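## Task

Cell paused; the log says: at 02:08:04 the mover took the lid off R83 at nest N2 and parked it at LP2; at 02:08:31 it took R33's lid off at N3 and parked it at LP1; at 02:08:58 it took R38's lid off at N1 and parked it at LP3; at 02:10:40 the dispenser failed and the run aborted; at 02:10:55 auto-recover moved the LP1 lid onto N1 (reported done); at 02:11:26 the watchdog halted auto-recover. Lids are unmarked, so ownership comes from the log alone. Seat every plate's own lid fully on it, with every plate still at its original nest, then press CONTINUE. If what you see disagrees with the log, press CALL instead and leave all plates and lids exactly as they were at the start. Pressing RETRY, CONTINUE or SKIP fails the task if the gripper is holding labware, if any plate at a nest is not sitting down in it, or if any lid there is not resting down on a plate. Nothing may depend on the robot to stay in place at the end: release and move away. Resting against the panel housing, the CALL key or the needed key still counts as clear.

## Robot and tools

Robot: one six-joint arm (big_yam) with a single two-finger parallel gripper and one camera on the wrist, cam_wrist (504x504). There is only one arm, so every motion argument is a single row, never one list per arm.

Scene frame: origin on the table surface under the arm's base, +z up, +x forward, +y to the left when facing +x. The operator PANEL lies toward +y. Its keys, left to right as you face it: RETRY (white), CONTINUE (green), SKIP (yellow), CALL (blue). The first three are go keys; the job closes when one of them goes down. After CALL the job closes once you stop. A key is pressed by pushing it until it latches. Deck labels mark nests (N1, N2...) and lid parks (LP1...), placed in no fixed order. A wrong or premature go key is usually worse than none.

Gripper frame: fingers point along the gripper's +z and close along its y. end_effector_position is the point between the finger pads, roughly 1 cm behind the tips.

The row: 7 numbers, each in [-1, 1]: dx, dy, dz, rx, ry, rz, opening. dx..rz are an offset, expressed in the gripper's own axes, from the gripper pose printed in the most recent result that shows it (before any such result in the scene, or in the second and later calls within one reply, from wherever the hand is when the action begins). Scale: 1.0 equals 0.6 m for dx, dy, dz and 180 degrees for the rotation; rx, ry, rz form one rotation vector. Every row in an action is counted from that same base pose, not chained. Zero offsets pull the hand back to the base pose, they do not pause it. opening is absolute: +1 fully open (0.094 m), -1 closed.

execute_actions: argument actions, a list holding at most one item. Empty list: just return state (with pictures). {"rows": [...], "steps": n}: up to 15 rows, n from 10 to 15 (default 15), each step 1/30 s; the final row repeats if rows run out. {"steps": n} alone: a wait of up to 300 steps counted from the previous result, reply time included. Optional pictures (boolean) asks for camera images. The result arrives 10 steps before the action ends; those 10 steps run during your next reply.

move: target is one row as above (offset, same base rule); speed in m/s, 0.002 to 0.5, default 0.25, turning up to twice that in rad/s. It drives a straight path lasting 0.5 to 10 s (longer paths stop early), turns the short way, does not avoid obstacles, sends the opening at its start. Its result has a move: line (done, off_target, moving, held, fault) plus which limits acted (paced = pose clipped; held = clearance check blocked some steps, after which the arm may lurch fast) and the distance left to target. Pictures included.



Result lines: end_effector_position (m) and end_effector_quat_wxyz in the scene frame, less accurate at long reach. Joint positions/velocities: waist, shoulder, elbow, wrist pitch, wrist yaw, wrist roll (rad, rad/s), then pad gap (m). Ranges: waist -2.880 to 2.880, shoulder 0.000 to 3.142, elbow 0.000 to 3.019, wrist pitch -1.693 to 1.571, wrist yaw -1.571 to 1.571, wrist roll -2.094 to 2.094. grip_measured: measured opening on the command scale (may be off about 1 mm throughout a scene). "pose unreachable" and HELD mark steps the clearance check changed or blocked (a post under the base counts as arm). Hand target appears only when nothing is kept back. Joint torques are raw drive outputs with offsets and noise. MOTOR HOT warns from 85 °C; at 100 °C an OVER-TEMPERATURE FAULT drops the arm. FAULT lines mark stops.

Control notes: each step the command is clipped to 70 mm and 16 degrees from the measured pose. Motions often stop a centimetre or more short, usually low; re-aim with a corrected offset, and expect a few-mm command to do nothing. Pressing on something firm with a repeated small offset does not press harder. To hold an object command about 0.03 below grip_measured; pad force is about 50 to 62 N.

Avoid: knocking or placing anything off the table (ends the scene), drops, slips, fast impacts and hard pushes, long holding that heats motors, and pressing a go key while gripping or before every plate and lid is seated. Finish with the gripper open and away from labware.

Each tool is called as a command line: name --argument value for each argument, lists and objects as JSON in quotes; but a table of rows of numbers goes row by row, as --pt "numbers of a row", without its own name.

## Session

execute_actions --actions '[]'

Scene clock: 0.00 s of 9600.00 s.
end_effector_position=(+0.4537, +0.0213, +0.1104) grip_measured=+1.000 end_effector_quat_wxyz=(-0.077, -0.502, +0.859, -0.056)
Joint positions: [ 0.003  1.603  0.91  -0.316 -0.687 -0.84   0.094]
Joint velocities: [-0.005 -0.015  0.012 -0.002 -0.037 -0.007  0.   ]
Joint torques (N m, as the arm reports them, + toward a larger angle): no reading
Motor temperatures (°C, as the motors report them): [21 21 23 22 20 22]
Hand target: +0.454, +0.022, +0.110; -0.077, -0.503, +0.859, -0.056

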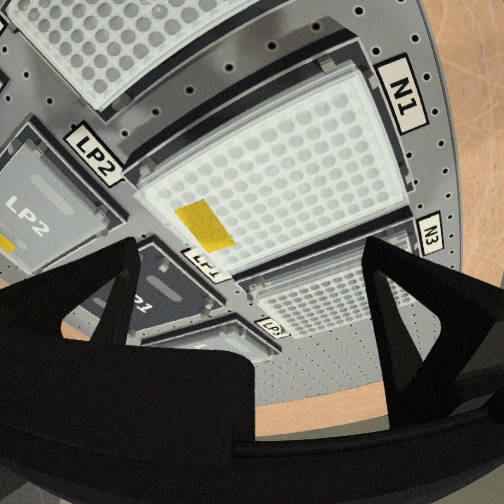

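move --target '[-0.1,-0.15,-0.2,-0.0375,-0.0516,0.336,1]'

Scene clock: 3.50 s of 9600.00 s.
end_effector_position=(+0.5609, +0.0457, +0.2076) grip_measured=+1.000 end_effector_quat_wxyz=(-0.010, -0.003, +1.000, -0.000)
Joint positions: [-0.202  1.602  1.194 -0.68  -0.957  0.031  0.094]
Joint velocities: [ 0.005  0.005 -0.032 -0.017  0.007  0.007  0.   ]
Joint torques (N m, as the arm reports them, + toward a larger angle): [-15.97 -12.71   4.23   0.    -0.03   0.16]
Motor temperatures (°C, as the motors report them): [21 21 23 22 20 22]
Hand target: +0.571, +0.051, +0.218; -0.000, -0.001, +1.000, -0.002
Off the commanded pose: 0.015 m, 1 deg.
Kept back: nothing.
move: off_target

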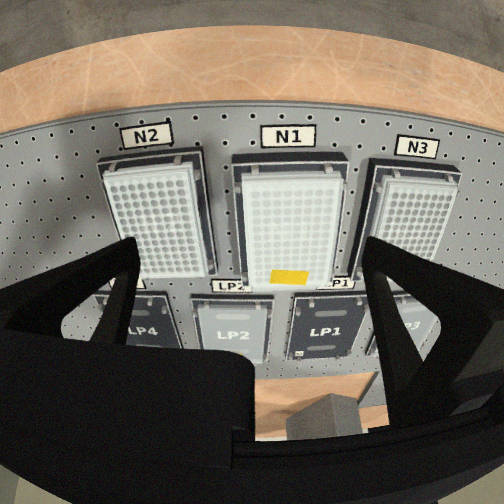

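zoom_image --camera "cam_wrist" --region '[80,130,480,380]'

move --target '[0.45,-0.05,0.08,0,-0.25,0,1]'

Region (80, 130, 480, 380) of cam_wrist's 504x504 image, scaled by 1.260, with more detail than that image has; it fills the top 315 rows of this view, and the rest is white.

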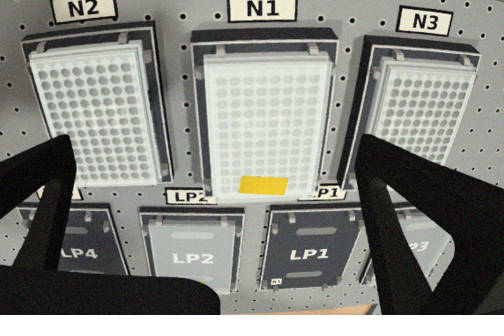

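Scene clock: 5.77 s of 9600.00 s.
end_effector_position=(+0.2989, +0.0111, +0.1625) grip_measured=+1.000 end_effector_quat_wxyz=(+0.305, +0.009, +0.951, -0.050)
Joint positions: [ 0.143  1.917  0.119  1.567 -0.285  0.755  0.094]
Joint velocities: [0.005 0.005 0.007 0.027 0.095 0.066 0.   ]
Joint torques (N m, as the arm reports them, + toward a larger angle): [-6.32 -6.3  -8.26  2.19  0.57  0.22]
Motor temperatures (°C, as the motors report them): [21 21 23 22 20 22]
Hand target: +0.288, +0.015, +0.166; +0.299, +0.018, +0.953, -0.049
Off the commanded pose: 0.010 m, 10 deg.
joint sent to its limit — the command would take joint 4 (wrist pitch) past its upper limit, so that joint was sent only as far as its limit.
Kept back: nothing.
move: off_target

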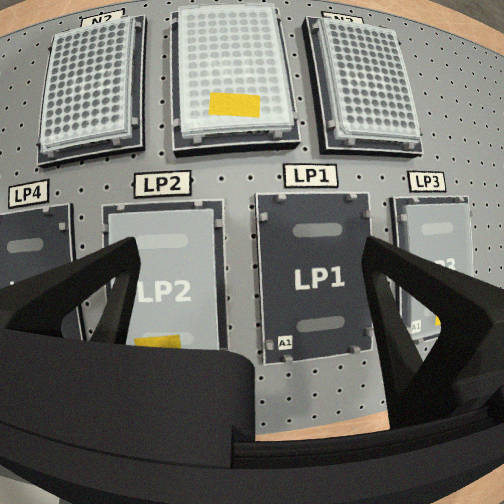

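move --target '[-0.174,0.018,0.247,-0.032,0.197,-0.006,1]'

Scene clock: 8.03 s of 9600.00 s.
end_effector_position=(+0.4744, +0.0148, +0.1026) grip_measured=+1.000 end_effector_quat_wxyz=(+0.007, -0.001, +1.000, -0.000)
Joint positions: [-0.043  1.683  0.899 -0.077 -0.861  0.294  0.094]
Joint velocities: [ 0.005 -0.005 -0.012 -0.012 -0.081 -0.007  0.   ]
Joint torques (N m, as the arm reports them, + toward a larger angle): [-14.77  -8.41   0.41   0.22  -0.06  -0.11]
Motor temperatures (°C, as the motors report them): [21 21 24 22 20 22]
Hand target: +0.472, +0.005, +0.104; +0.004, +0.004, +1.000, -0.004
Off the commanded pose: 0.008 m, 1 deg.
Kept back: nothing.
move: done

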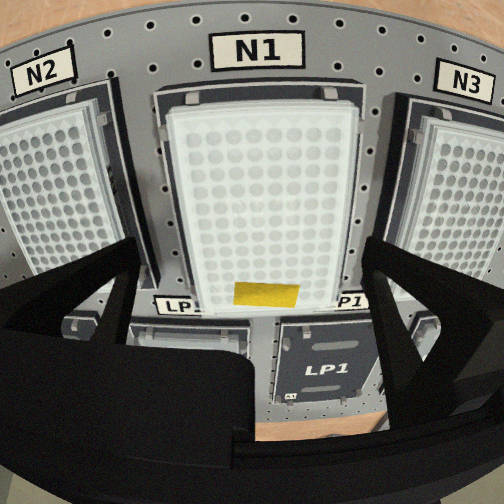

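move --target '[0,-0.022,0.05,0,0,-0.01,1]' --speed 0.08

Scene clock: 9.07 s of 9600.00 s.
end_effector_position=(+0.4736, -0.0019, +0.0795) grip_measured=+1.000 end_effector_quat_wxyz=(+0.008, -0.012, +1.000, -0.003)
Joint positions: [-0.026  1.759  0.918 -0.005 -0.844  0.291  0.094]
Joint velocities: [-0.005 -0.015  0.032  0.007 -0.066 -0.051  0.   ]
Joint torques (N m, as the arm reports them, + toward a larger angle): [-12.31  -9.72   0.29   1.16   0.18   0.14]
Motor temperatures (°C, as the motors report them): [21 21 24 22 20 22]
Hand target: +0.474, +0.001, +0.073; +0.007, -0.017, +1.000, +0.000
Off the commanded pose: 0.008 m, 1 deg.
Kept back: nothing.
move: done

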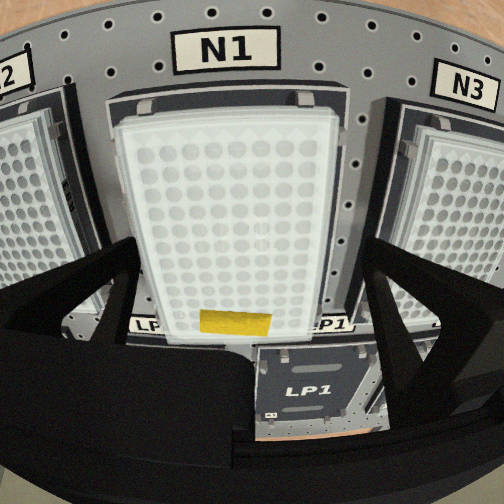

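zoom_image --camera "cam_wrist" --region '[30,150,130,250]'

move --target '[0.05,-0.22,0,0,0,0,1]'

zoom_image --camera "cam_wrist" --region '[0,80,160,240]'

move --target '[0,-0.22,-0.01,0,0,0,1]'

zoom_image --camera "cam_wrist" --region '[0,80,160,240]'

Region (30, 150, 130, 250) of cam_wrist's 504x504 image, scaled by 5.040, with more detail than that image has.

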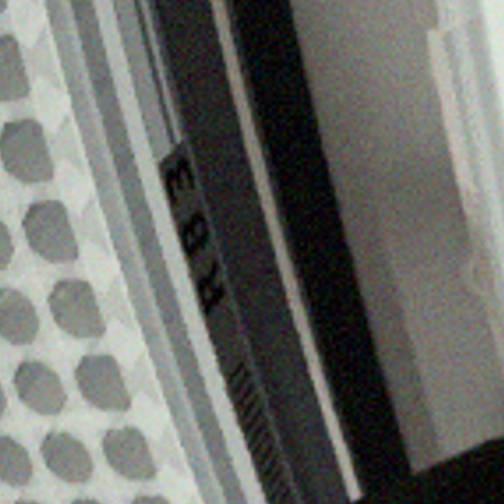

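Scene clock: 10.70 s of 9600.00 s.
end_effector_position=(+0.4422, -0.1381, +0.0824) grip_measured=+1.000 end_effector_quat_wxyz=(+0.005, -0.000, +1.000, -0.006)
Joint positions: [-0.197  2.044  0.969  0.044 -0.941  0.086  0.094]
Joint velocities: [ 0.005  0.005 -0.017  0.017 -0.037 -0.066  0.   ]
Joint torques (N m, as the arm reports them, + toward a larger angle): [-16.87  -9.26  -0.36   0.8   -0.04  -0.04]
Motor temperatures (°C, as the motors report them): [21 21 24 22 20 22]
Hand target: +0.447, -0.136, +0.083; +0.009, -0.013, +1.000, -0.005
Off the commanded pose: 0.006 m, 1 deg.
Kept back: nothing.
move: done

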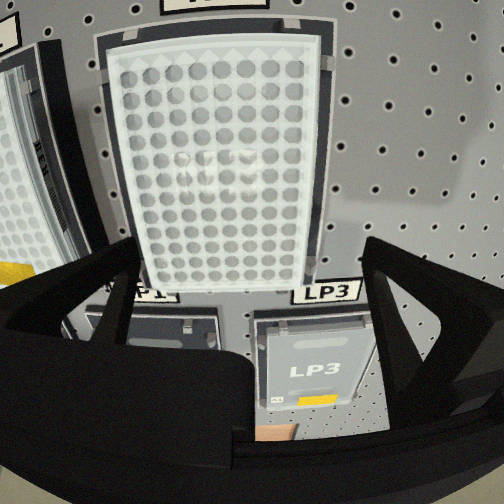

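Region (0, 80, 160, 240) of cam_wrist's 504x504 image, scaled by 3.150, with more detail than that image has.

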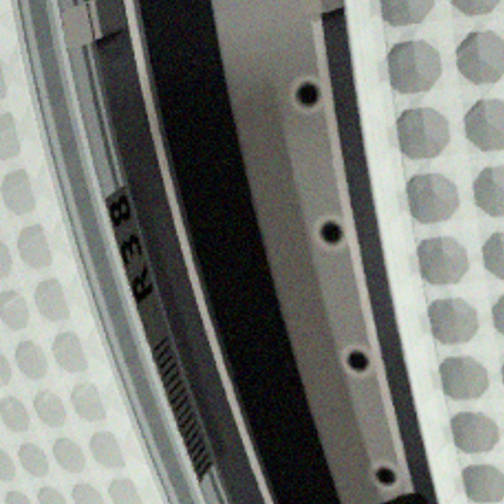

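Scene clock: 11.83 s of 9600.00 s.
end_effector_position=(+0.4389, -0.2738, +0.0942) grip_measured=+1.000 end_effector_quat_wxyz=(+0.008, +0.007, +1.000, -0.011)
Joint positions: [-0.364  2.336  1.208 -0.113 -1.003 -0.158  0.094]
Joint velocities: [-0.015 -0.005  0.017 -0.027  0.051 -0.037  0.   ]
Joint torques (N m, as the arm reports them, + toward a larger angle): [-18.63  -9.78   0.88   0.12  -0.08  -0.07]
Motor temperatures (°C, as the motors report them): [22 21 24 22 20 22]
Hand target: +0.442, -0.271, +0.093; +0.006, -0.000, +1.000, -0.008
Off the commanded pose: 0.006 m, 1 deg.
Kept back: nothing.
move: done

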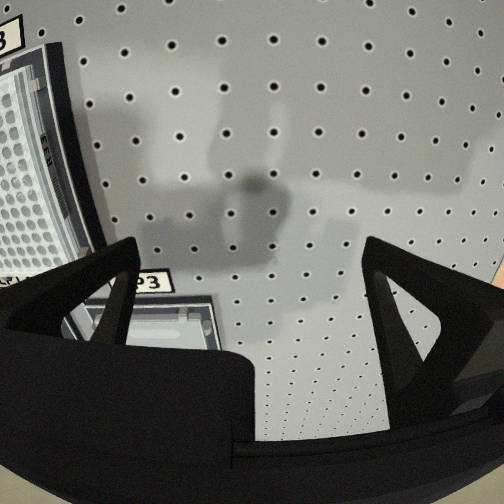

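Region (0, 80, 160, 240) of cam_wrist's 504x504 image, scaled by 3.150, with more detail than that image has.

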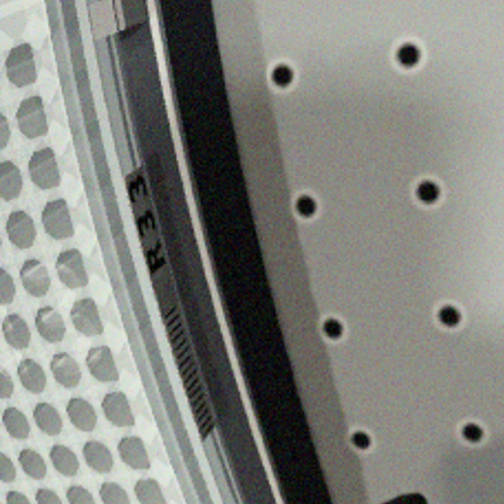

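All match. N1 is at y≈.0075 and N3 at y≈-.125.

move --target '[-0.047,0.462,0.03,-0.007,0.005,-0.014,1]'

Scene clock: 13.73 s of 9600.00 s.
end_effector_position=(+0.4767, +0.0060, +0.0698) grip_measured=+1.000 end_effector_quat_wxyz=(+0.003, -0.023, +1.000, +0.005)
Joint positions: [-0.005  1.771  0.937 -0.002 -0.848  0.289  0.094]
Joint velocities: [-0.005 -0.015  0.007  0.002  0.022 -0.007  0.   ]
Joint torques (N m, as the arm reports them, + toward a larger angle): [-13.33 -11.09  -0.74   0.57   0.17   0.2 ]
Motor temperatures (°C, as the motors report them): [22 21 23 22 20 22]
Hand target: +0.471, +0.006, +0.066; -0.003, -0.013, +1.000, +0.004
Off the commanded pose: 0.006 m, 1 deg.
Kept back: nothing.
move: done

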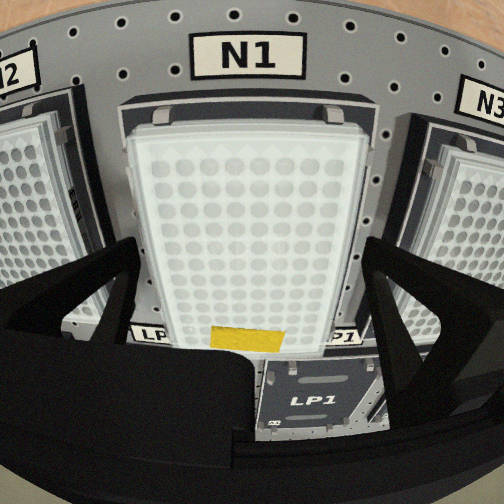

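move --target '[0.02,0.008,0.035,0,0,0.005,1]' --speed 0.04

Scene clock: 15.50 s of 9600.00 s.
end_effector_position=(+0.4739, +0.0109, +0.0578) grip_measured=+1.000 end_effector_quat_wxyz=(+0.011, -0.022, +1.000, +0.002)
Joint positions: [ 0.024  1.779  0.925  0.063 -0.818  0.338  0.094]
Joint velocities: [ 0.005 -0.015  0.002  0.007 -0.007  0.022  0.   ]
Joint torques (N m, as the arm reports them, + toward a larger angle): [-11.98  -9.54  -1.26   1.41   0.08   0.17]
Motor temperatures (°C, as the motors report them): [22 21 23 22 20 22]
Hand target: +0.464, +0.010, +0.049; +0.003, -0.015, +1.000, +0.005
Off the commanded pose: 0.013 m, 1 deg.
Kept back: nothing.
move: off_target

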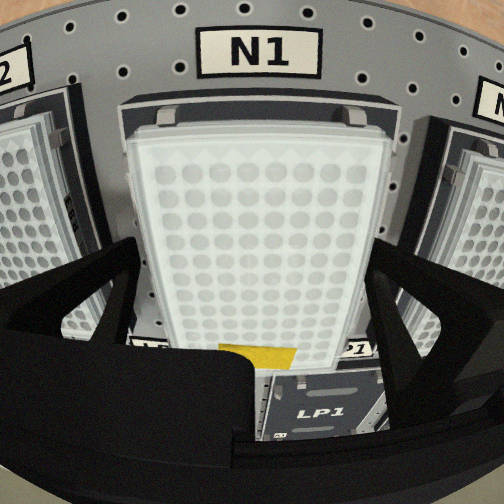

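move --target '[0.015,-0.006,0.022,0,0.006,0,1]' --speed 0.02

zoom_image --camera "cam_wrist" --region '[90,180,420,330]'

Scene clock: 17.67 s of 9600.00 s.
end_effector_position=(+0.4693, +0.0051, +0.0536) grip_measured=+1.000 end_effector_quat_wxyz=(+0.007, -0.015, +1.000, -0.001)
Joint positions: [ 0.026  1.795  0.925  0.064 -0.814  0.341  0.094]
Joint velocities: [ 0.005 -0.005  0.007  0.012 -0.022 -0.007  0.   ]
Joint torques (N m, as the arm reports them, + toward a larger angle): [-12.63  -9.24  -0.47   1.28   0.22  -0.01]
Motor temperatures (°C, as the motors report them): [22 21 23 22 20 22]
Hand target: +0.465, +0.007, +0.044; +0.002, -0.021, +1.000, +0.002
Off the commanded pose: 0.010 m, 1 deg.
Kept back: nothing.
move: done

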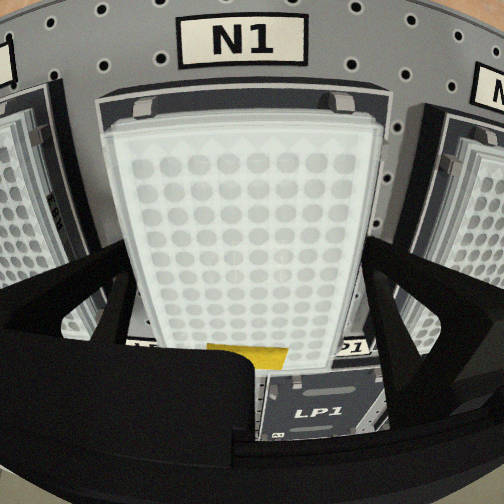

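Region (90, 180, 420, 330) of cam_wrist's 504x504 image, scaled by 1.527, with more detail than that image has; it fills the top 229 rows of this view, and the rest is white.

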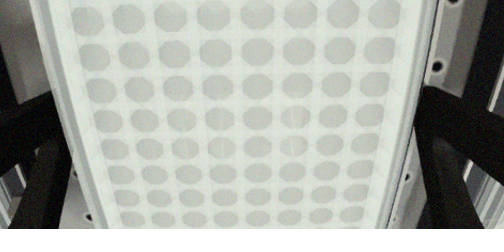

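move --target '[0,0.005,0.003,0,0,0,0.77]' --speed 0.02

move --target '[0,0,-0.06,0,0,0,0.77]' --speed 0.04

Scene clock: 18.63 s of 9600.00 s.
end_effector_position=(+0.4693, +0.0057, +0.0536) grip_measured=+0.797 end_effector_quat_wxyz=(+0.006, -0.016, +1.000, +0.001)
Joint positions: [ 0.026  1.795  0.925  0.065 -0.818  0.341  0.084]
Joint velocities: [ 0.005  0.005 -0.017 -0.007  0.007 -0.037  0.001]
Joint torques (N m, as the arm reports them, + toward a larger angle): [-13.82 -11.03  -0.74   0.74   0.44   0.17]
Motor temperatures (°C, as the motors report them): [22 21 23 22 20 22]
Hand target: +0.469, +0.008, +0.052; +0.007, -0.015, +1.000, -0.001
Off the commanded pose: 0.003 m, 0 deg.
Kept back: nothing.
move: done

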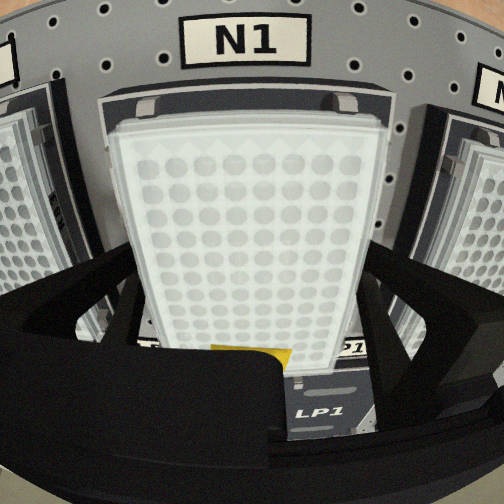

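Scene clock: 19.87 s of 9600.00 s.
end_effector_position=(+0.4674, +0.0074, +0.0814) grip_measured=+0.797 end_effector_quat_wxyz=(+0.003, -0.014, +1.000, +0.003)
Joint positions: [-0.017  1.737  0.901 -0.011 -0.853  0.292  0.084]
Joint velocities: [-0.005  0.005  0.002 -0.007 -0.007  0.022  0.   ]
Joint torques (N m, as the arm reports them, + toward a larger angle): [-14.49 -12.03  -0.8    0.09  -0.08  -0.07]
Motor temperatures (°C, as the motors report them): [22 22 23 22 20 22]
Hand target: +0.469, +0.006, +0.090; +0.007, -0.016, +1.000, +0.001
Off the commanded pose: 0.009 m, 1 deg.
Kept back: nothing.
move: done

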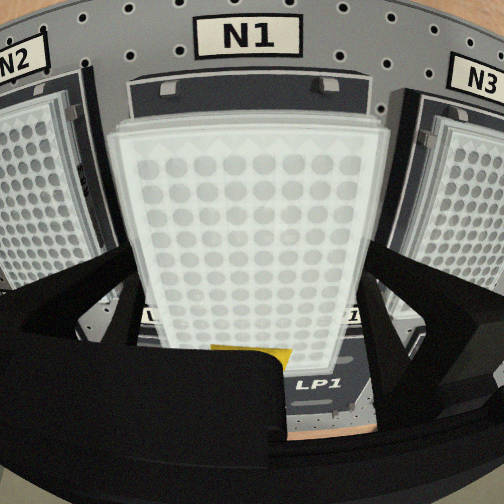

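The plate came up too. I'll put it back.

move --target '[0,0.002,0.045,0,0,0,0.77]' --speed 0.02

Scene clock: 21.70 s of 9600.00 s.
end_effector_position=(+0.4687, +0.0076, +0.0621) grip_measured=+0.797 end_effector_quat_wxyz=(+0.005, -0.016, +1.000, +0.001)
Joint positions: [ 0.015  1.774  0.916  0.042 -0.826  0.328  0.084]
Joint velocities: [ 0.005  0.005  0.012  0.002  0.022 -0.007 -0.   ]
Joint torques (N m, as the arm reports them, + toward a larger angle): [-13.29  -9.95  -0.18   1.17   0.13   0.12]
Motor temperatures (°C, as the motors report them): [22 22 23 22 20 22]
Hand target: +0.467, +0.008, +0.054; +0.002, -0.014, +1.000, +0.003
Off the commanded pose: 0.008 m, 0 deg.
Kept back: nothing.
move: done

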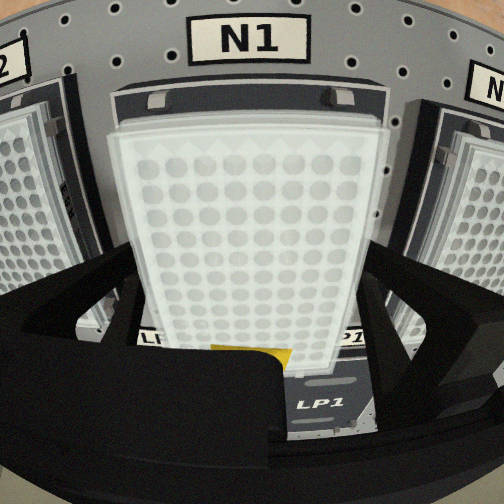

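move --target '[0,0,0.028,0,0,0,0.77]' --speed 0.015

move --target '[0,0,0,0,0,0,0.95]'

move --target '[0,0,-0.026,0,0,0,0.95]' --speed 0.02

Scene clock: 23.53 s of 9600.00 s.
end_effector_position=(+0.4699, +0.0063, +0.0535) grip_measured=+0.797 end_effector_quat_wxyz=(+0.007, -0.017, +1.000, -0.001)
Joint positions: [ 0.028  1.792  0.925  0.065 -0.812  0.342  0.084]
Joint velocities: [-0.005 -0.005  0.002 -0.007 -0.037 -0.007 -0.001]
Joint torques (N m, as the arm reports them, + toward a larger angle): [-13.01  -9.81  -0.34   1.47   0.22   0.17]
Motor temperatures (°C, as the motors report them): [22 22 23 22 20 22]
Hand target: +0.469, +0.007, +0.045; +0.005, -0.015, +1.000, +0.001
Off the commanded pose: 0.008 m, 0 deg.
Kept back: nothing.
move: done

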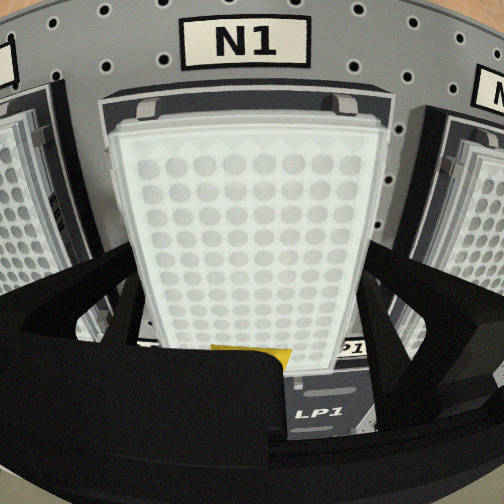

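Scene clock: 24.03 s of 9600.00 s.
end_effector_position=(+0.4699, +0.0063, +0.0535) grip_measured=+0.948 end_effector_quat_wxyz=(+0.007, -0.017, +1.000, -0.001)
Joint positions: [ 0.028  1.792  0.925  0.065 -0.812  0.342  0.092]
Joint velocities: [-0.015 -0.005  0.002 -0.007 -0.066 -0.037 -0.001]
Joint torques (N m, as the arm reports them, + toward a larger angle): [-13.88 -11.25  -0.86   0.7    0.09   0.07]
Motor temperatures (°C, as the motors report them): [22 22 23 22 20 22]
Hand target: +0.470, +0.006, +0.053; +0.007, -0.017, +1.000, -0.001
Off the commanded pose: 0.000 m, 0 deg.
Kept back: nothing.
move: done

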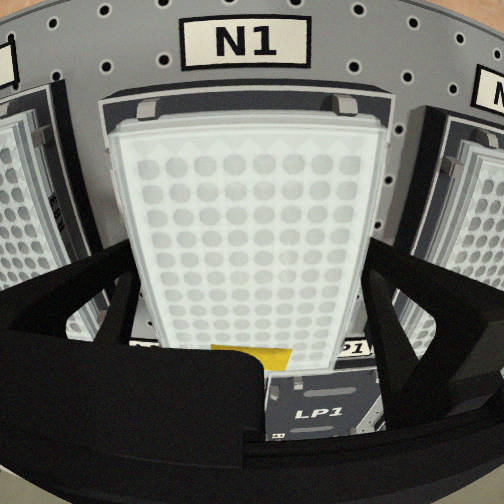

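Scene clock: 25.10 s of 9600.00 s.
end_effector_position=(+0.4687, +0.0075, +0.0614) grip_measured=+0.948 end_effector_quat_wxyz=(+0.005, -0.015, +1.000, +0.001)
Joint positions: [ 0.016  1.775  0.917  0.042 -0.825  0.329  0.092]
Joint velocities: [-0.005  0.005 -0.007 -0.007 -0.066  0.022 -0.001]
Joint torques (N m, as the arm reports them, + toward a larger angle): [-14.07 -12.45  -1.13   0.1   -0.01  -0.11]
Motor temperatures (°C, as the motors report them): [22 22 23 22 20 22]
Hand target: +0.470, +0.007, +0.069; +0.008, -0.017, +1.000, -0.001
Off the commanded pose: 0.008 m, 0 deg.
Kept back: nothing.
move: done

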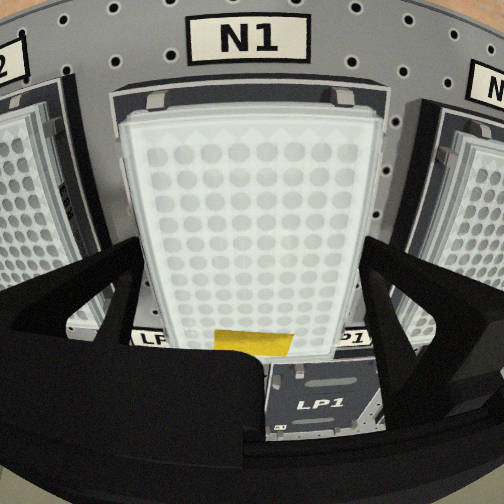

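move --target '[0,0,0,0,0,0,0.75]'

move --target '[0,0,-0.05,0,0,0,0.75]' --speed 0.03

Scene clock: 26.23 s of 9600.00 s.
end_effector_position=(+0.4686, +0.0075, +0.0614) grip_measured=+0.781 end_effector_quat_wxyz=(+0.005, -0.015, +1.000, +0.001)
Joint positions: [ 0.016  1.775  0.917  0.041 -0.825  0.328  0.084]
Joint velocities: [-0.005 -0.015  0.012  0.007  0.022 -0.007 -0.001]
Joint torques (N m, as the arm reports them, + toward a larger angle): [-13.94 -11.15  -0.65   0.45   0.05   0.04]
Motor temperatures (°C, as the motors report them): [22 22 23 22 20 22]
Hand target: +0.469, +0.008, +0.061; +0.005, -0.015, +1.000, +0.001
Off the commanded pose: 0.000 m, 0 deg.
Kept back: nothing.
move: done

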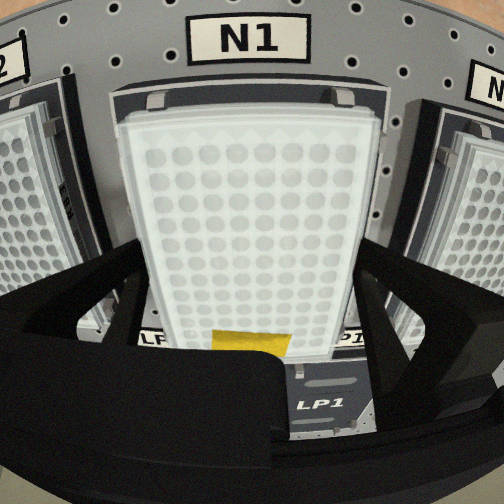

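Scene clock: 27.53 s of 9600.00 s.
end_effector_position=(+0.4670, +0.0087, +0.0836) grip_measured=+0.781 end_effector_quat_wxyz=(+0.002, -0.014, +1.000, +0.003)
Joint positions: [-0.018  1.73   0.899 -0.022 -0.854  0.288  0.084]
Joint velocities: [ 0.005  0.005 -0.007 -0.017 -0.037 -0.051  0.   ]
Joint torques (N m, as the arm reports them, + toward a larger angle): [-15.17 -12.78  -0.61   0.02  -0.07  -0.07]
Motor temperatures (°C, as the motors report them): [22 22 23 22 20 22]
Hand target: +0.469, +0.008, +0.091; +0.005, -0.016, +1.000, +0.000
Off the commanded pose: 0.008 m, 0 deg.
Kept back: nothing.
move: done

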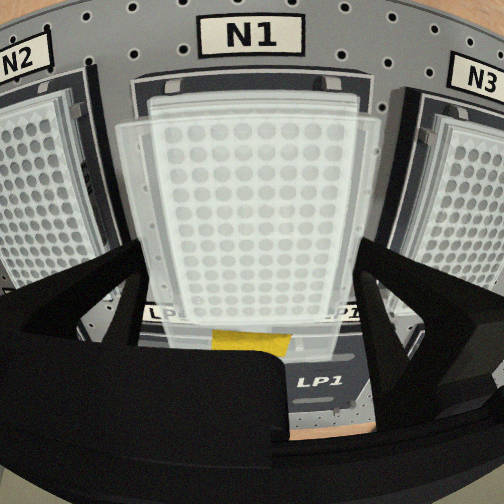

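That gives a good reference view.

move --target '[0.006,-0.218,0,0,0,0.012,0.75]' --speed 0.12

Scene clock: 29.30 s of 9600.00 s.
end_effector_position=(+0.4666, -0.1186, +0.0836) grip_measured=+0.781 end_effector_quat_wxyz=(+0.003, +0.006, +1.000, +0.002)
Joint positions: [-0.182  2.009  1.015 -0.022 -0.95   0.117  0.084]
Joint velocities: [-0.005 -0.015  0.012 -0.007  0.037 -0.007 -0.   ]
Joint torques (N m, as the arm reports them, + toward a larger angle): [-17.43  -8.78   0.15   0.02  -0.04  -0.13]
Motor temperatures (°C, as the motors report them): [22 22 23 22 20 22]
Hand target: +0.467, -0.124, +0.086; +0.003, +0.005, +1.000, +0.001
Off the commanded pose: 0.004 m, 0 deg.
Kept back: nothing.
move: done

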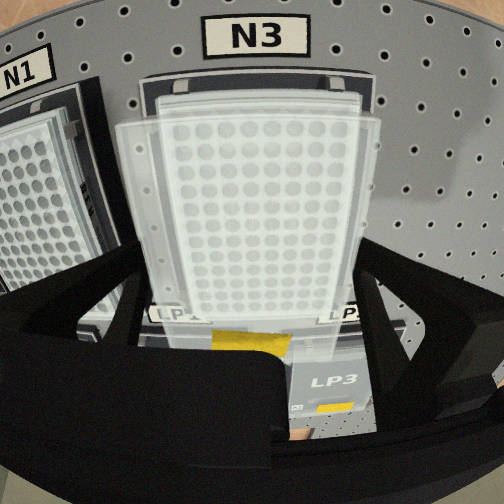

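move --target '[0,-0.006,0.032,0,0,-0.012,0.75]' --speed 0.02

Scene clock: 30.97 s of 9600.00 s.
end_effector_position=(+0.4688, -0.1232, +0.0740) grip_measured=+0.781 end_effector_quat_wxyz=(+0.007, -0.009, +1.000, -0.000)
Joint positions: [-0.171  2.034  1.026  0.018 -0.938  0.114  0.084]
Joint velocities: [ 0.005  0.005 -0.012 -0.002 -0.007 -0.066 -0.001]
Joint torques (N m, as the arm reports them, + toward a larger angle): [-15.72  -8.84   0.19   1.01   0.1    0.07]
Motor temperatures (°C, as the motors report them): [22 22 23 22 20 22]
Hand target: +0.466, -0.122, +0.065; +0.002, -0.013, +1.000, +0.002
Off the commanded pose: 0.010 m, 1 deg.
Kept back: nothing.
move: done

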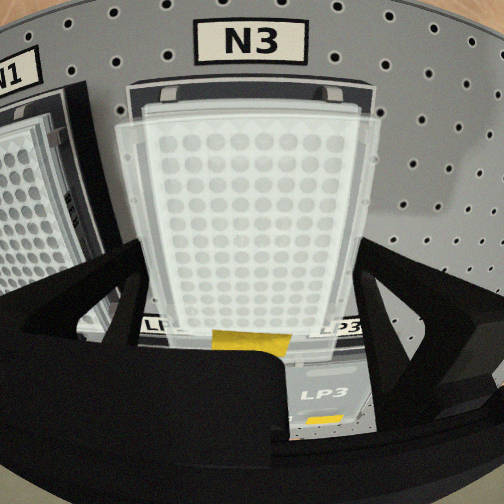

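move --target '[0.005,-0.001,0.032,0,0,0,0.75]' --speed 0.015

move --target '[0.003,0.001,0.027,0,0,0,0.75]' --speed 0.015

Scene clock: 33.00 s of 9600.00 s.
end_effector_position=(+0.4680, -0.1253, +0.0649) grip_measured=+0.781 end_effector_quat_wxyz=(+0.011, -0.009, +1.000, -0.003)
Joint positions: [-0.157  2.051  1.026  0.063 -0.925  0.142  0.084]
Joint velocities: [-0.005  0.005 -0.002  0.032 -0.022  0.022 -0.001]
Joint torques (N m, as the arm reports them, + toward a larger angle): [-15.82  -8.72  -0.15   1.01   0.11   0.19]
Motor temperatures (°C, as the motors report them): [22 22 23 22 20 22]
Hand target: +0.466, -0.124, +0.055; +0.007, -0.009, +1.000, +0.000
Off the commanded pose: 0.010 m, 1 deg.
Kept back: nothing.
move: done

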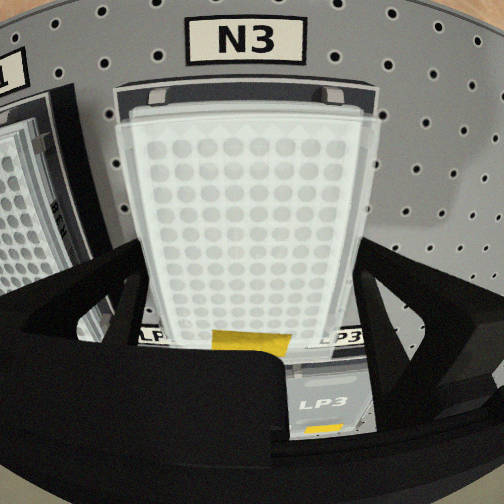

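Scene clock: 34.30 s of 9600.00 s.
end_effector_position=(+0.4713, -0.1262, +0.0634) grip_measured=+0.781 end_effector_quat_wxyz=(+0.018, -0.010, +1.000, -0.005)
Joint positions: [-0.155  2.055  1.026  0.09  -0.916  0.161  0.084]
Joint velocities: [-0.005 -0.005 -0.002 -0.002 -0.007  0.022 -0.   ]
Joint torques (N m, as the arm reports them, + toward a larger angle): [-15.26  -7.38   0.09   1.51   0.32   0.25]
Motor temperatures (°C, as the motors report them): [22 22 23 22 20 22]
Hand target: +0.466, -0.125, +0.049; +0.010, -0.009, +1.000, -0.002
Off the commanded pose: 0.016 m, 1 deg.
Kept back: nothing.
move: off_target

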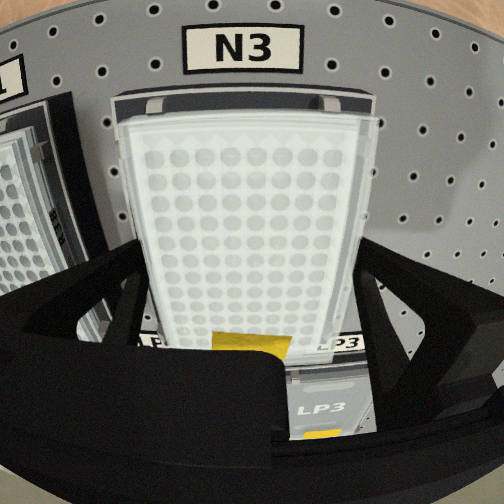

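The lid caught on the rim; it needs about 2 mm toward +y and a tilt fix.

move --target '[0.003,0.004,-0.02,-0.004,0.012,0,0.75]' --speed 0.015

move --target '[0,0.005,0.028,0,0.003,0,0.75]' --speed 0.015

Scene clock: 36.23 s of 9600.00 s.
end_effector_position=(+0.4596, -0.1233, +0.0652) grip_measured=+0.781 end_effector_quat_wxyz=(-0.009, -0.004, +1.000, +0.003)
Joint positions: [-0.157  2.05   1.033 -0.011 -0.94   0.102  0.084]
Joint velocities: [ 0.005 -0.015  0.022  0.012 -0.051 -0.022 -0.001]
Joint torques (N m, as the arm reports them, + toward a larger angle): [-18.55 -11.37  -0.23  -0.01  -0.09  -0.13]
Motor temperatures (°C, as the motors report them): [22 22 23 22 20 22]
Hand target: +0.469, -0.124, +0.075; -0.000, -0.010, +1.000, +0.000
Off the commanded pose: 0.014 m, 1 deg.
Kept back: nothing.
move: off_target

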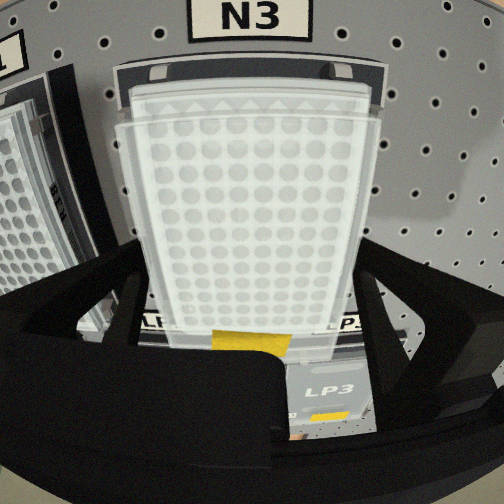

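Scene clock: 37.60 s of 9600.00 s.
end_effector_position=(+0.4624, -0.1232, +0.0627) grip_measured=+0.781 end_effector_quat_wxyz=(-0.007, -0.003, +1.000, -0.001)
Joint positions: [-0.152  2.051  1.037 -0.001 -0.93   0.117  0.084]
Joint velocities: [-0.005 -0.005  0.032  0.002 -0.037 -0.081  0.001]
Joint torques (N m, as the arm reports them, + toward a larger angle): [-14.25  -7.85   0.01   1.39   0.2    0.2 ]
Motor temperatures (°C, as the motors report them): [22 22 23 22 20 22]
Hand target: +0.459, -0.120, +0.049; -0.014, -0.003, +1.000, +0.003
Off the commanded pose: 0.015 m, 1 deg.
Kept back: nothing.
move: off_target

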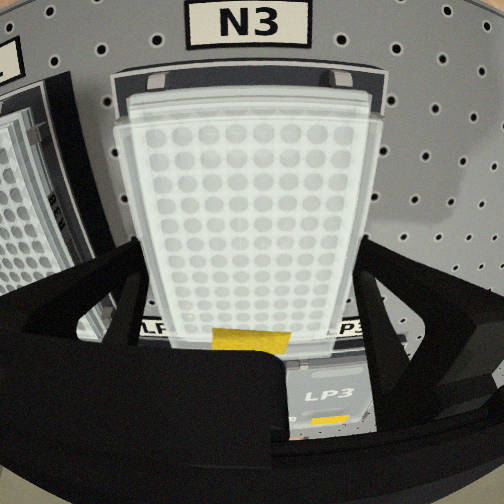

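move --target '[-0.011,0,0,0,-0.009,0,0.75]' --speed 0.01

move --target '[0,0.002,0.02,0,0,0,0.75]' --speed 0.01

Scene clock: 39.70 s of 9600.00 s.
end_effector_position=(+0.4676, -0.1227, +0.0627) grip_measured=+0.781 end_effector_quat_wxyz=(+0.003, -0.005, +1.000, -0.000)
Joint positions: [-0.152  2.051  1.035  0.036 -0.928  0.14   0.084]
Joint velocities: [-0.005 -0.024 -0.012 -0.007 -0.037 -0.007 -0.   ]
Joint torques (N m, as the arm reports them, + toward a larger angle): [-16.54  -9.94  -0.81   1.24   0.16   0.16]
Motor temperatures (°C, as the motors report them): [22 22 23 22 20 22]
Hand target: +0.469, -0.123, +0.063; +0.007, -0.003, +1.000, -0.001
Off the commanded pose: 0.002 m, 1 deg.
Kept back: nothing.
move: done

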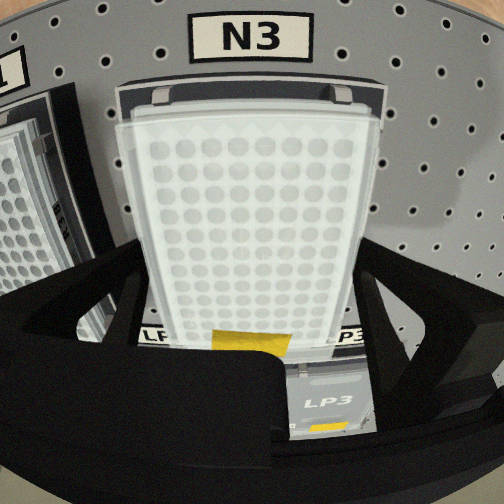

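Scene clock: 41.13 s of 9600.00 s.
end_effector_position=(+0.4697, -0.1234, +0.0614) grip_measured=+0.781 end_effector_quat_wxyz=(+0.008, -0.004, +1.000, -0.003)
Joint positions: [-0.149  2.053  1.035  0.053 -0.92   0.155  0.084]
Joint velocities: [ 0.015  0.005  0.007  0.007 -0.037  0.022  0.   ]
Joint torques (N m, as the arm reports them, + toward a larger angle): [-15.19  -8.48   0.07   1.39   0.14   0.16]
Motor temperatures (°C, as the motors report them): [22 22 23 22 20 22]
Hand target: +0.467, -0.121, +0.051; +0.003, -0.005, +1.000, +0.000
Off the commanded pose: 0.011 m, 1 deg.
Kept back: nothing.
move: off_target

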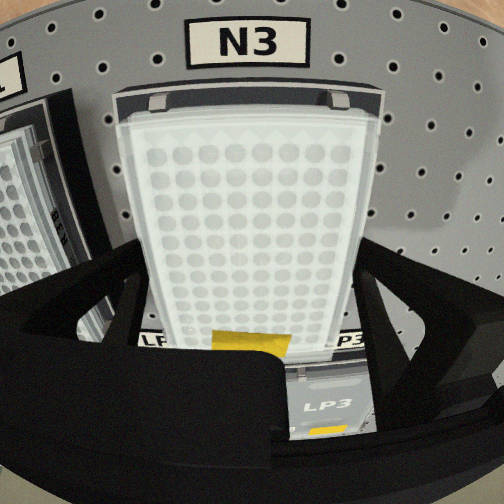

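move --target '[0.003,0.002,0.022,0,0.003,0,0.75]' --speed 0.01

move --target '[0,0,0,0,0,0,1]'

move --target '[0,0,-0.05,0,0,0,1]' --speed 0.05

move --target '[0.29,-0.065,0,0,0,0,1]' --speed 0.15

Scene clock: 43.00 s of 9600.00 s.
end_effector_position=(+0.4693, -0.1241, +0.0585) grip_measured=+0.781 end_effector_quat_wxyz=(+0.006, -0.002, +1.000, -0.006)
Joint positions: [-0.144  2.057  1.038  0.053 -0.912  0.161  0.084]
Joint velocities: [ 0.005 -0.015  0.022  0.002 -0.066  0.007 -0.   ]
Joint torques (N m, as the arm reports them, + toward a larger angle): [-15.58  -8.58  -0.1    1.5    0.15   0.21]
Motor temperatures (°C, as the motors report them): [22 22 23 22 20 22]
Hand target: +0.468, -0.122, +0.048; +0.003, -0.004, +1.000, -0.003
Off the commanded pose: 0.011 m, 1 deg.
Kept back: nothing.
move: off_target

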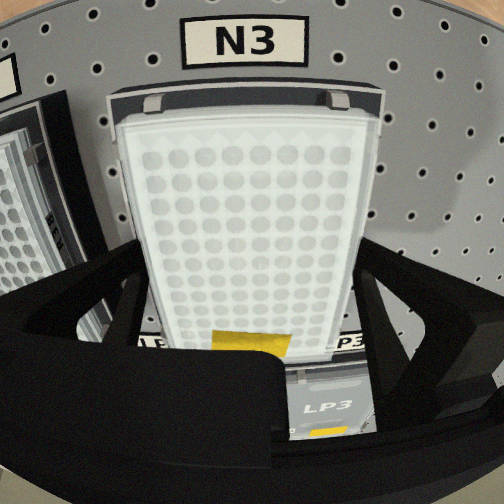

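Scene clock: 43.50 s of 9600.00 s.
end_effector_position=(+0.4693, -0.1241, +0.0585) grip_measured=+1.000 end_effector_quat_wxyz=(+0.006, -0.002, +1.000, -0.006)
Joint positions: [-0.144  2.057  1.038  0.053 -0.912  0.161  0.094]
Joint velocities: [ 0.005 -0.005  0.007  0.017 -0.051  0.022  0.   ]
Joint torques (N m, as the arm reports them, + toward a larger angle): [-17.09  -9.4   -0.89   0.83   0.1    0.01]
Motor temperatures (°C, as the motors report them): [22 22 23 22 20 22]
Hand target: +0.469, -0.124, +0.059; +0.006, -0.002, +1.000, -0.006
Off the commanded pose: 0.000 m, 0 deg.
Kept back: nothing.
move: done

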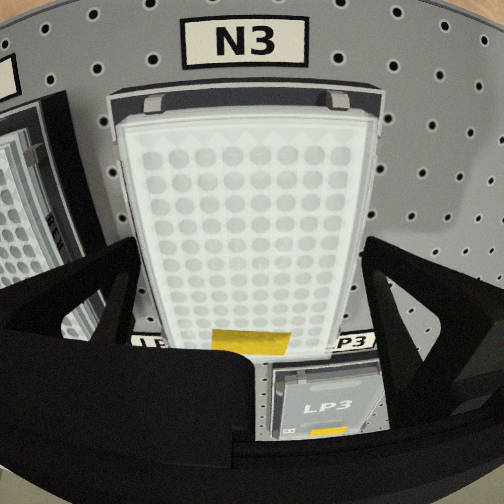

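Scene clock: 44.43 s of 9600.00 s.
end_effector_position=(+0.4688, -0.1236, +0.0820) grip_measured=+1.000 end_effector_quat_wxyz=(+0.005, -0.000, +1.000, -0.005)
Joint positions: [-0.182  2.018  1.022 -0.015 -0.935  0.109  0.094]
Joint velocities: [-0.005 -0.005 -0.002  0.007  0.007  0.007  0.   ]
Joint torques (N m, as the arm reports them, + toward a larger angle): [-17.73 -11.65  -0.89   0.15   0.    -0.08]
Motor temperatures (°C, as the motors report them): [22 22 23 22 20 22]
Hand target: +0.469, -0.124, +0.089; +0.007, -0.002, +1.000, -0.007
Off the commanded pose: 0.006 m, 0 deg.
Kept back: nothing.
move: done

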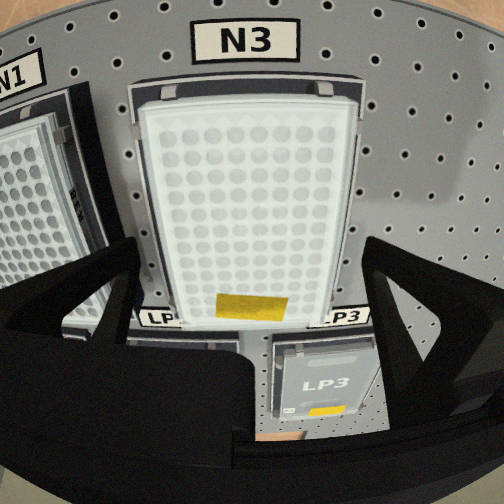

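Scene clock: 46.00 s of 9600.00 s.
end_effector_position=(+0.2968, -0.1601, +0.0780) grip_measured=+1.000 end_effector_quat_wxyz=(+0.000, +0.002, +1.000, -0.004)
Joint positions: [-0.206  2.19   0.677  0.456 -0.951  0.065  0.094]
Joint velocities: [-0.005 -0.005 -0.012  0.002 -0.022  0.022  0.   ]
Joint torques (N m, as the arm reports them, + toward a larger angle): [-15.66  -6.6   -3.92   1.08  -0.05  -0.15]
Motor temperatures (°C, as the motors report them): [22 22 23 22 20 22]
Hand target: +0.295, -0.164, +0.082; +0.005, -0.000, +1.000, -0.006
Off the commanded pose: 0.004 m, 1 deg.
Kept back: nothing.
move: done

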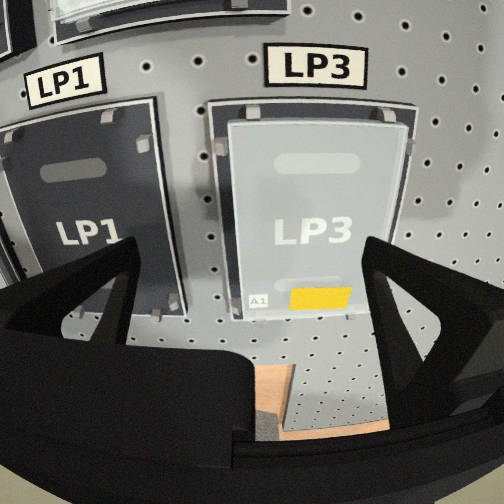

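move --target '[0.02,-0.05,0.05,0,0,0,1]' --speed 0.05

Scene clock: 47.47 s of 9600.00 s.
end_effector_position=(+0.2862, -0.1928, +0.0555) grip_measured=+1.000 end_effector_quat_wxyz=(+0.004, +0.004, +1.000, -0.006)
Joint positions: [-0.205  2.327  0.741  0.543 -0.944  0.079  0.094]
Joint velocities: [ 0.005  0.005 -0.017 -0.002  0.037  0.022  0.   ]
Joint torques (N m, as the arm reports them, + toward a larger angle): [-13.15  -6.04  -2.98   1.29   0.15   0.22]
Motor temperatures (°C, as the motors report them): [22 22 23 22 20 22]
Hand target: +0.284, -0.191, +0.049; -0.000, +0.003, +1.000, -0.004
Off the commanded pose: 0.008 m, 1 deg.
Kept back: nothing.
move: done

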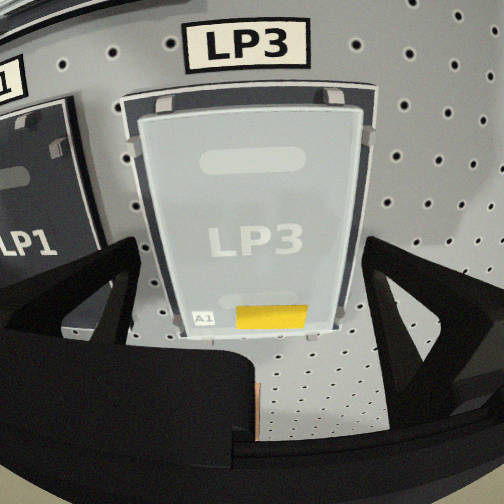

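move --target '[0.004,0,0.043,-0.003,0,-0.018,1]' --speed 0.025

move --target '[0,0,0,0,0,0,0.75]'

Scene clock: 49.20 s of 9600.00 s.
end_effector_position=(+0.2875, -0.1944, +0.0364) grip_measured=+1.000 end_effector_quat_wxyz=(+0.007, -0.025, +1.000, -0.004)
Joint positions: [-0.166  2.371  0.767  0.619 -0.929  0.088  0.094]
Joint velocities: [-0.015 -0.005 -0.032  0.007  0.022 -0.037  0.   ]
Joint torques (N m, as the arm reports them, + toward a larger angle): [-13.27  -6.    -3.33   1.18   0.17   0.12]
Motor temperatures (°C, as the motors report them): [22 22 23 22 20 22]
Hand target: +0.284, -0.193, +0.030; +0.003, -0.025, +1.000, -0.001
Off the commanded pose: 0.008 m, 0 deg.
Kept back: nothing.
move: done

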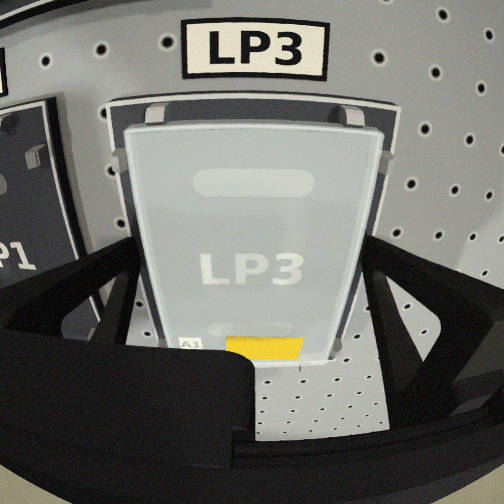

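Scene clock: 49.70 s of 9600.00 s.
end_effector_position=(+0.2875, -0.1944, +0.0364) grip_measured=+0.778 end_effector_quat_wxyz=(+0.007, -0.025, +1.000, -0.004)
Joint positions: [-0.166  2.371  0.767  0.619 -0.929  0.088  0.084]
Joint velocities: [ 0.005  0.015 -0.002  0.022 -0.037  0.066 -0.   ]
Joint torques (N m, as the arm reports them, + toward a larger angle): [-14.91  -6.4   -3.72   0.56   0.03   0.05]
Motor temperatures (°C, as the motors report them): [22 22 23 22 20 22]
Hand target: +0.287, -0.194, +0.036; +0.007, -0.025, +1.000, -0.004
Off the commanded pose: 0.000 m, 0 deg.
Kept back: nothing.
move: done

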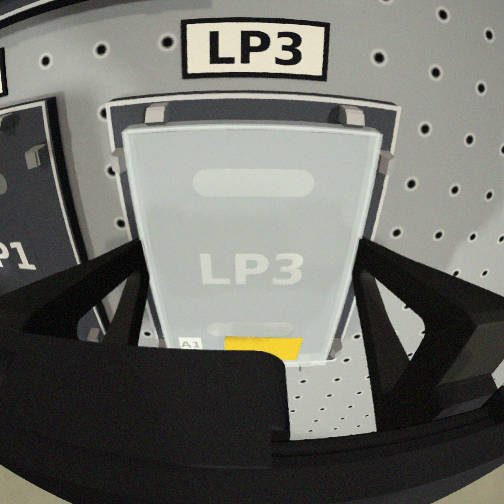

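move --target '[0,0,-0.1,0,0,0,0.75]' --speed 0.05

move --target '[-0.325,0.322,0,0,0,0.006,0.75]' --speed 0.15

Scene clock: 51.57 s of 9600.00 s.
end_effector_position=(+0.2910, -0.1955, +0.0908) grip_measured=+0.778 end_effector_quat_wxyz=(+0.008, -0.027, +1.000, -0.004)
Joint positions: [-0.292  2.262  0.72   0.404 -0.989 -0.102  0.084]
Joint velocities: [-0.015  0.005  0.012  0.007  0.022 -0.022 -0.   ]
Joint torques (N m, as the arm reports them, + toward a larger angle): [-16.31  -8.35  -3.47   0.03  -0.09  -0.04]
Motor temperatures (°C, as the motors report them): [22 22 23 22 20 22]
Hand target: +0.288, -0.194, +0.097; +0.008, -0.026, +1.000, -0.005
Off the commanded pose: 0.007 m, 0 deg.
Kept back: nothing.
move: done

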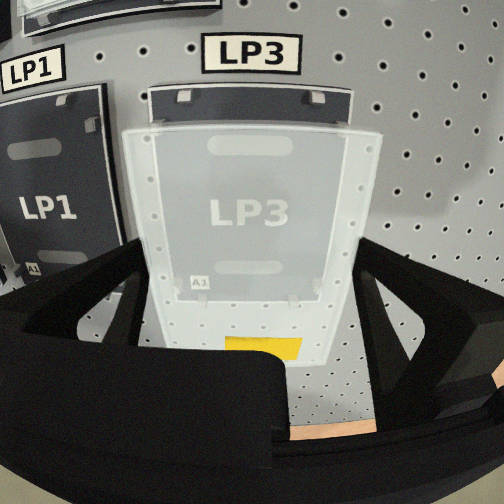

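Scene clock: 53.77 s of 9600.00 s.
end_effector_position=(+0.4788, +0.0060, +0.0901) grip_measured=+0.778 end_effector_quat_wxyz=(+0.013, -0.023, +1.000, -0.002)
Joint positions: [-0.034  1.726  0.914 -0.027 -0.848  0.271  0.084]
Joint velocities: [-0.005 -0.005  0.002  0.012 -0.007 -0.037 -0.001]
Joint torques (N m, as the arm reports them, + toward a larger angle): [-12.89 -11.42  -0.14   0.26   0.17   0.22]
Motor temperatures (°C, as the motors report them): [22 22 23 22 20 22]
Hand target: +0.476, +0.011, +0.088; +0.007, -0.016, +1.000, -0.002
Off the commanded pose: 0.005 m, 1 deg.
Kept back: nothing.
move: done

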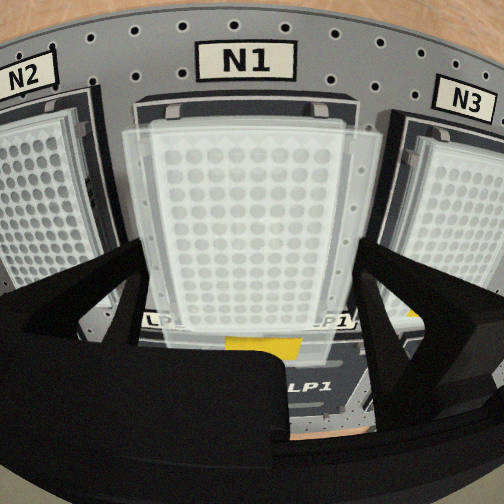

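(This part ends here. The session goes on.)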